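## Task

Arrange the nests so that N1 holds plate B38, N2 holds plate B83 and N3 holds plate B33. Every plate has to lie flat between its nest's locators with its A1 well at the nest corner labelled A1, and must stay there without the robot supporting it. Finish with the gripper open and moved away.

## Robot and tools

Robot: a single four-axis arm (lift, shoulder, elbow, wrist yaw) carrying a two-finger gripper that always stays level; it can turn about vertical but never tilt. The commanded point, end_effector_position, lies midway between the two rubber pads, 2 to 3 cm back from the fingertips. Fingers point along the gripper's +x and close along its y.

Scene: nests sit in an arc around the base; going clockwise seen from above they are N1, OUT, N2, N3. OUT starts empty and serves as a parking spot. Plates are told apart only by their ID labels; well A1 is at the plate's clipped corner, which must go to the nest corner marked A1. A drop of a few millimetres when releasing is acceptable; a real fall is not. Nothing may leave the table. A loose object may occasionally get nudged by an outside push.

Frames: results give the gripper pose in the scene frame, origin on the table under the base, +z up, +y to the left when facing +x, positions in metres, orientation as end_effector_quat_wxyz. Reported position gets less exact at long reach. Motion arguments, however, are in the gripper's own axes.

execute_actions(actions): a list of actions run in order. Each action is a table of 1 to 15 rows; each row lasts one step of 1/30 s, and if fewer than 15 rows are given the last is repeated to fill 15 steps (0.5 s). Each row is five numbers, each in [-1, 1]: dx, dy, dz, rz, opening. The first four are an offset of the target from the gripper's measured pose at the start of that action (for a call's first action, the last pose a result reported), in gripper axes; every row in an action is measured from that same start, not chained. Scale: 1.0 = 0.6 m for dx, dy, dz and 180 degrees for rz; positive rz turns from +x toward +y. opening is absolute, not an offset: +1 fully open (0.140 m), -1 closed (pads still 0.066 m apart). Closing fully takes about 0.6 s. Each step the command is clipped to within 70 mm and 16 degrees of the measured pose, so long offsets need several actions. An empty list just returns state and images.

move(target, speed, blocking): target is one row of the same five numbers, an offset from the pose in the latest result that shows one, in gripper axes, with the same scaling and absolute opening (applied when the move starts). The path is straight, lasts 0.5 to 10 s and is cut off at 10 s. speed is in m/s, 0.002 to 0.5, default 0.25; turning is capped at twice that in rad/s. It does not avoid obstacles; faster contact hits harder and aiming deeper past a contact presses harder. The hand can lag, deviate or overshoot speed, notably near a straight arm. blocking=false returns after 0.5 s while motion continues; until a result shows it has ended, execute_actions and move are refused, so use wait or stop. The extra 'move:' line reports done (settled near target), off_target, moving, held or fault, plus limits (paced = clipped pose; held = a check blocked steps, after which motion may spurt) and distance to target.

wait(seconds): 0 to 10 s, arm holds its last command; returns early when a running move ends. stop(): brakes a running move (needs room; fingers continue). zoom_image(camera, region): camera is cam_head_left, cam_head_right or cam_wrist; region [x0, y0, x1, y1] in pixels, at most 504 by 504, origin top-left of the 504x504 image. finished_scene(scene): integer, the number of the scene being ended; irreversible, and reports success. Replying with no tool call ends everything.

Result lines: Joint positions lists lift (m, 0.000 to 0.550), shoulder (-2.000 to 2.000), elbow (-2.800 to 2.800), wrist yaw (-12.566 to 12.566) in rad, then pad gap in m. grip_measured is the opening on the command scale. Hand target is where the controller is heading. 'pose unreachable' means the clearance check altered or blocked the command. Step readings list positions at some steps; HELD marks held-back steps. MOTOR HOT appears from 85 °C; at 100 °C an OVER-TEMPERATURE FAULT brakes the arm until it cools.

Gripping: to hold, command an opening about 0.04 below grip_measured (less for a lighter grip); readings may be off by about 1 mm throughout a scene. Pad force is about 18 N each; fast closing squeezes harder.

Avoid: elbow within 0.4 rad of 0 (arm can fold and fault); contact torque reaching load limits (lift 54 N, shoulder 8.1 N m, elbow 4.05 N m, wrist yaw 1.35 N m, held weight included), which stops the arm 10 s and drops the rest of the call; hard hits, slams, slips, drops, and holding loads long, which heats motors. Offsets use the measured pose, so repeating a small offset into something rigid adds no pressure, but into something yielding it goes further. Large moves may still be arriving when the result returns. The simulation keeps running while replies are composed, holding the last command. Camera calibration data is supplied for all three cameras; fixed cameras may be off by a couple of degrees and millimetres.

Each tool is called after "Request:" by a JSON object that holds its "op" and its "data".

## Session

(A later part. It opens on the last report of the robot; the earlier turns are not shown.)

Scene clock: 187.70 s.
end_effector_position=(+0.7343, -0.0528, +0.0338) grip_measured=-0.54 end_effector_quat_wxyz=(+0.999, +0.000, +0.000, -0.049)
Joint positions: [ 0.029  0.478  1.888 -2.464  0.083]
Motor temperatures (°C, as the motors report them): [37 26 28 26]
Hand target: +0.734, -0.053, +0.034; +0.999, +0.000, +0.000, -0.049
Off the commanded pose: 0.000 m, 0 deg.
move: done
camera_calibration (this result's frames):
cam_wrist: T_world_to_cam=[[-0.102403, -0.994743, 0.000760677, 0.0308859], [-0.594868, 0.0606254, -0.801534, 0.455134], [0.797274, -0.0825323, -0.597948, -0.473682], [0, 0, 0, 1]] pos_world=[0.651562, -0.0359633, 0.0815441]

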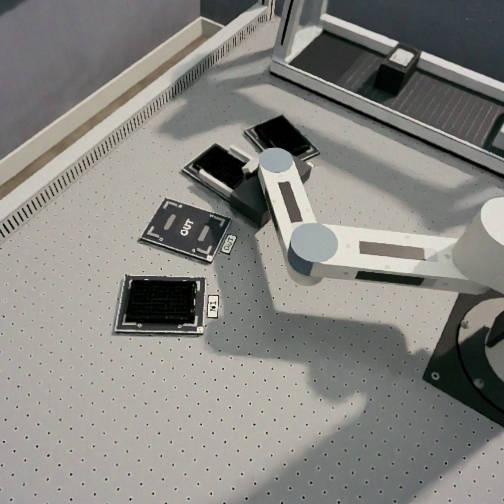

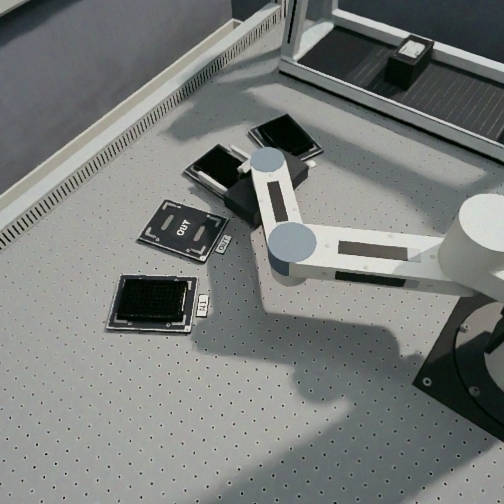

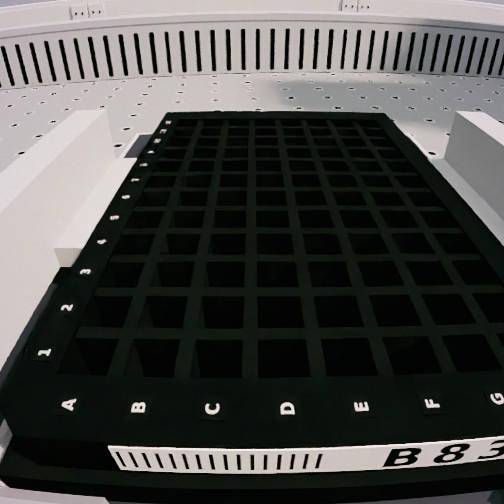

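Request:
{"op": "execute_actions", "data": {"actions": [[[0,0,0,0,-0.5],[0,0,0,0,-0.4],[0,0,0,0,-0.2],[0,0,0,0,0.1]],[[0,0,0.02,0,0.1],[0,0,0.04,0,0.1],[0,0,0.06,0,0.1]]]}}

Request:
{"op": "move", "data": {"target": [-0.3, -0.05, 0.12, -0.04, 1], "speed": 0.4}}

Request:
{"op": "zoom_image", "data": {"camera": "cam_head_left", "region": [100, 260, 230, 345]}}

Scene clock: 191.13 s.
end_effector_position=(+0.7343, -0.0528, +0.0699) grip_measured=+0.10 end_effector_quat_wxyz=(+0.999, +0.000, +0.000, -0.049)
Joint positions: [ 0.065  0.478  1.888 -2.464  0.107]
Motor temperatures (°C, as the motors report them): [37 26 28 26]
Hand target: +0.734, -0.053, +0.070; +0.999, +0.000, +0.000, -0.049
Off the commanded pose: 0.000 m, 0 deg.
Step readings (end_effector_position; steps 1 to 15: 1st action; 16 to 30: 2nd action):
0: (+0.7343, -0.0528, +0.0338)
1: (+0.7343, -0.0528, +0.0338)
2: (+0.7343, -0.0528, +0.0338)
4: (+0.7343, -0.0528, +0.0338)
8: (+0.7343, -0.0528, +0.0338)
15: (+0.7343, -0.0528, +0.0338)
16: (+0.7343, -0.0528, +0.0339)
17: (+0.7343, -0.0528, +0.0349)
19: (+0.7343, -0.0528, +0.0427)
23: (+0.7343, -0.0528, +0.0671)
30: end_effector_position above
camera_calibration (this result's frames):
cam_wrist: T_world_to_cam=[[-0.102389, -0.994744, 0.000760677, 0.0308529], [-0.594868, 0.0606167, -0.801534, 0.484041], [0.797275, -0.0825206, -0.597948, -0.452121], [0, 0, 0, 1]] pos_world=[0.651565, -0.0359595, 0.117607]

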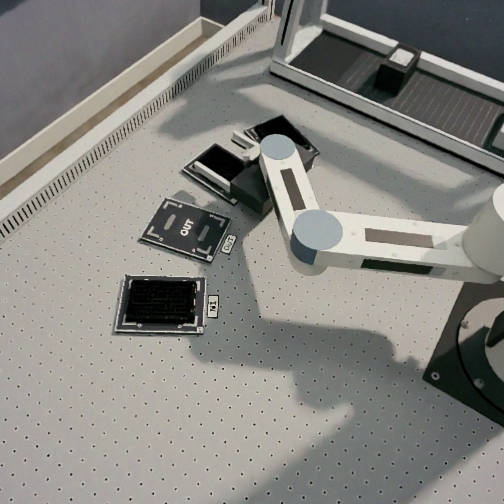

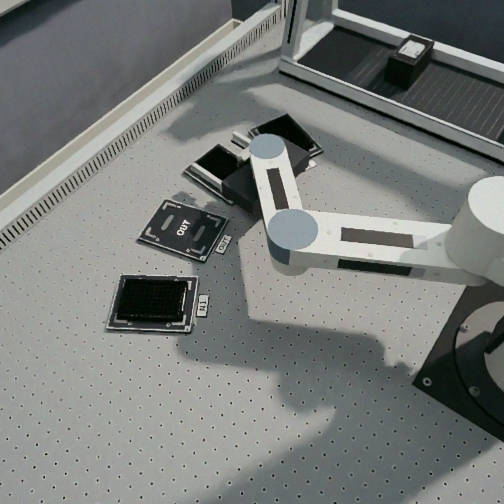

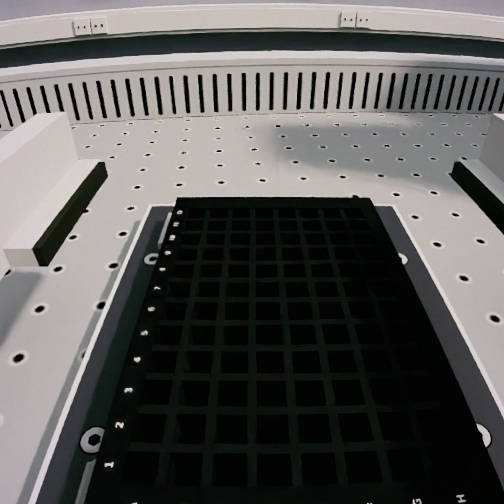

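Scene clock: 192.13 s.
end_effector_position=(+0.5523, -0.0651, +0.1420) grip_measured=+1.00 end_effector_quat_wxyz=(+0.994, +0.000, +0.000, -0.112)
Joint positions: [ 0.137  0.803  0.962 -1.989  0.14 ]
Motor temperatures (°C, as the motors report them): [37 26 28 26]
Hand target: +0.552, -0.065, +0.142; +0.994, +0.000, +0.000, -0.112
Off the commanded pose: 0.000 m, 0 deg.
move: done
camera_calibration (this result's frames):
cam_wrist: T_world_to_cam=[[-0.226633, -0.97398, 0.000760677, 0.0698847], [-0.582528, 0.134921, -0.801534, 0.432275], [0.780576, -0.182097, -0.597948, -0.262163], [0, 0, 0, 1]] pos_world=[0.472288, -0.0379956, 0.18967]

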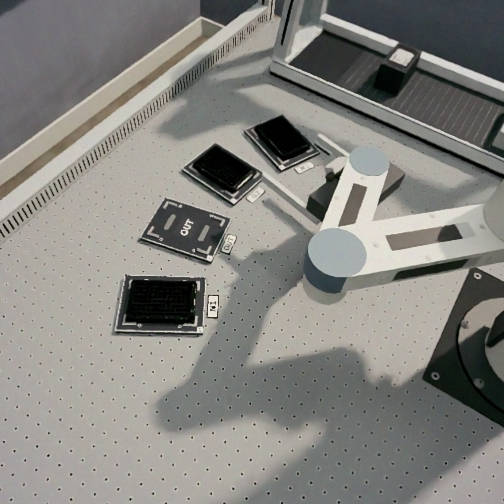

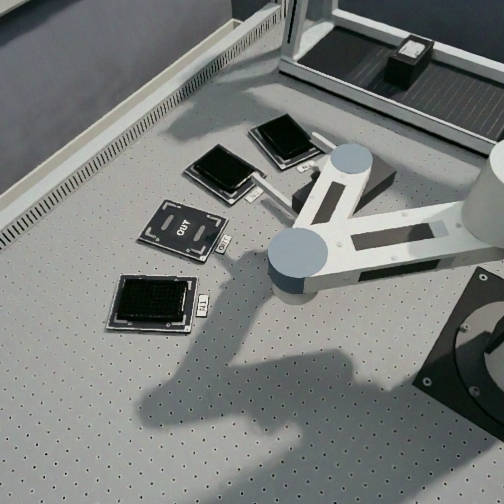

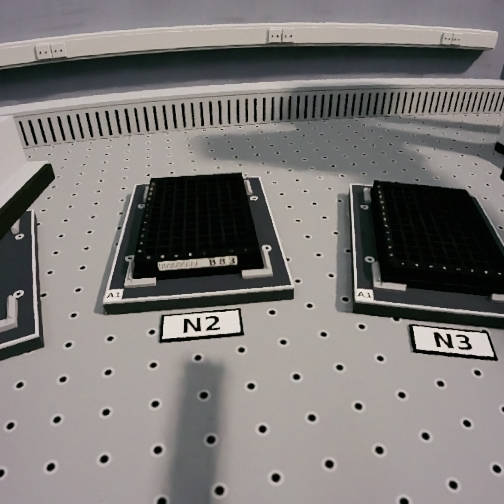

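Region (100, 260, 230, 345) of cam_head_left's 504x504 image, scaled by 3.877, with more detail than that image has; it fills the top 330 rows of this view, and the rest is white.

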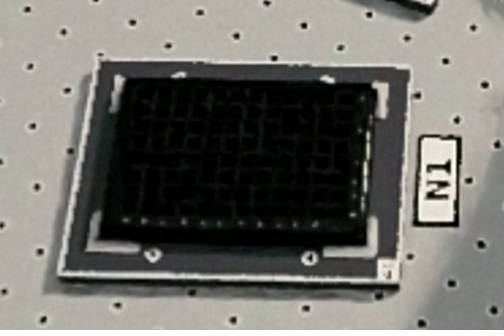

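All three plates are seated with A1 at the marked corner.

Request:
{"op": "finished_scene", "data": {"scene": 1}}

The scene is finished: the task was done.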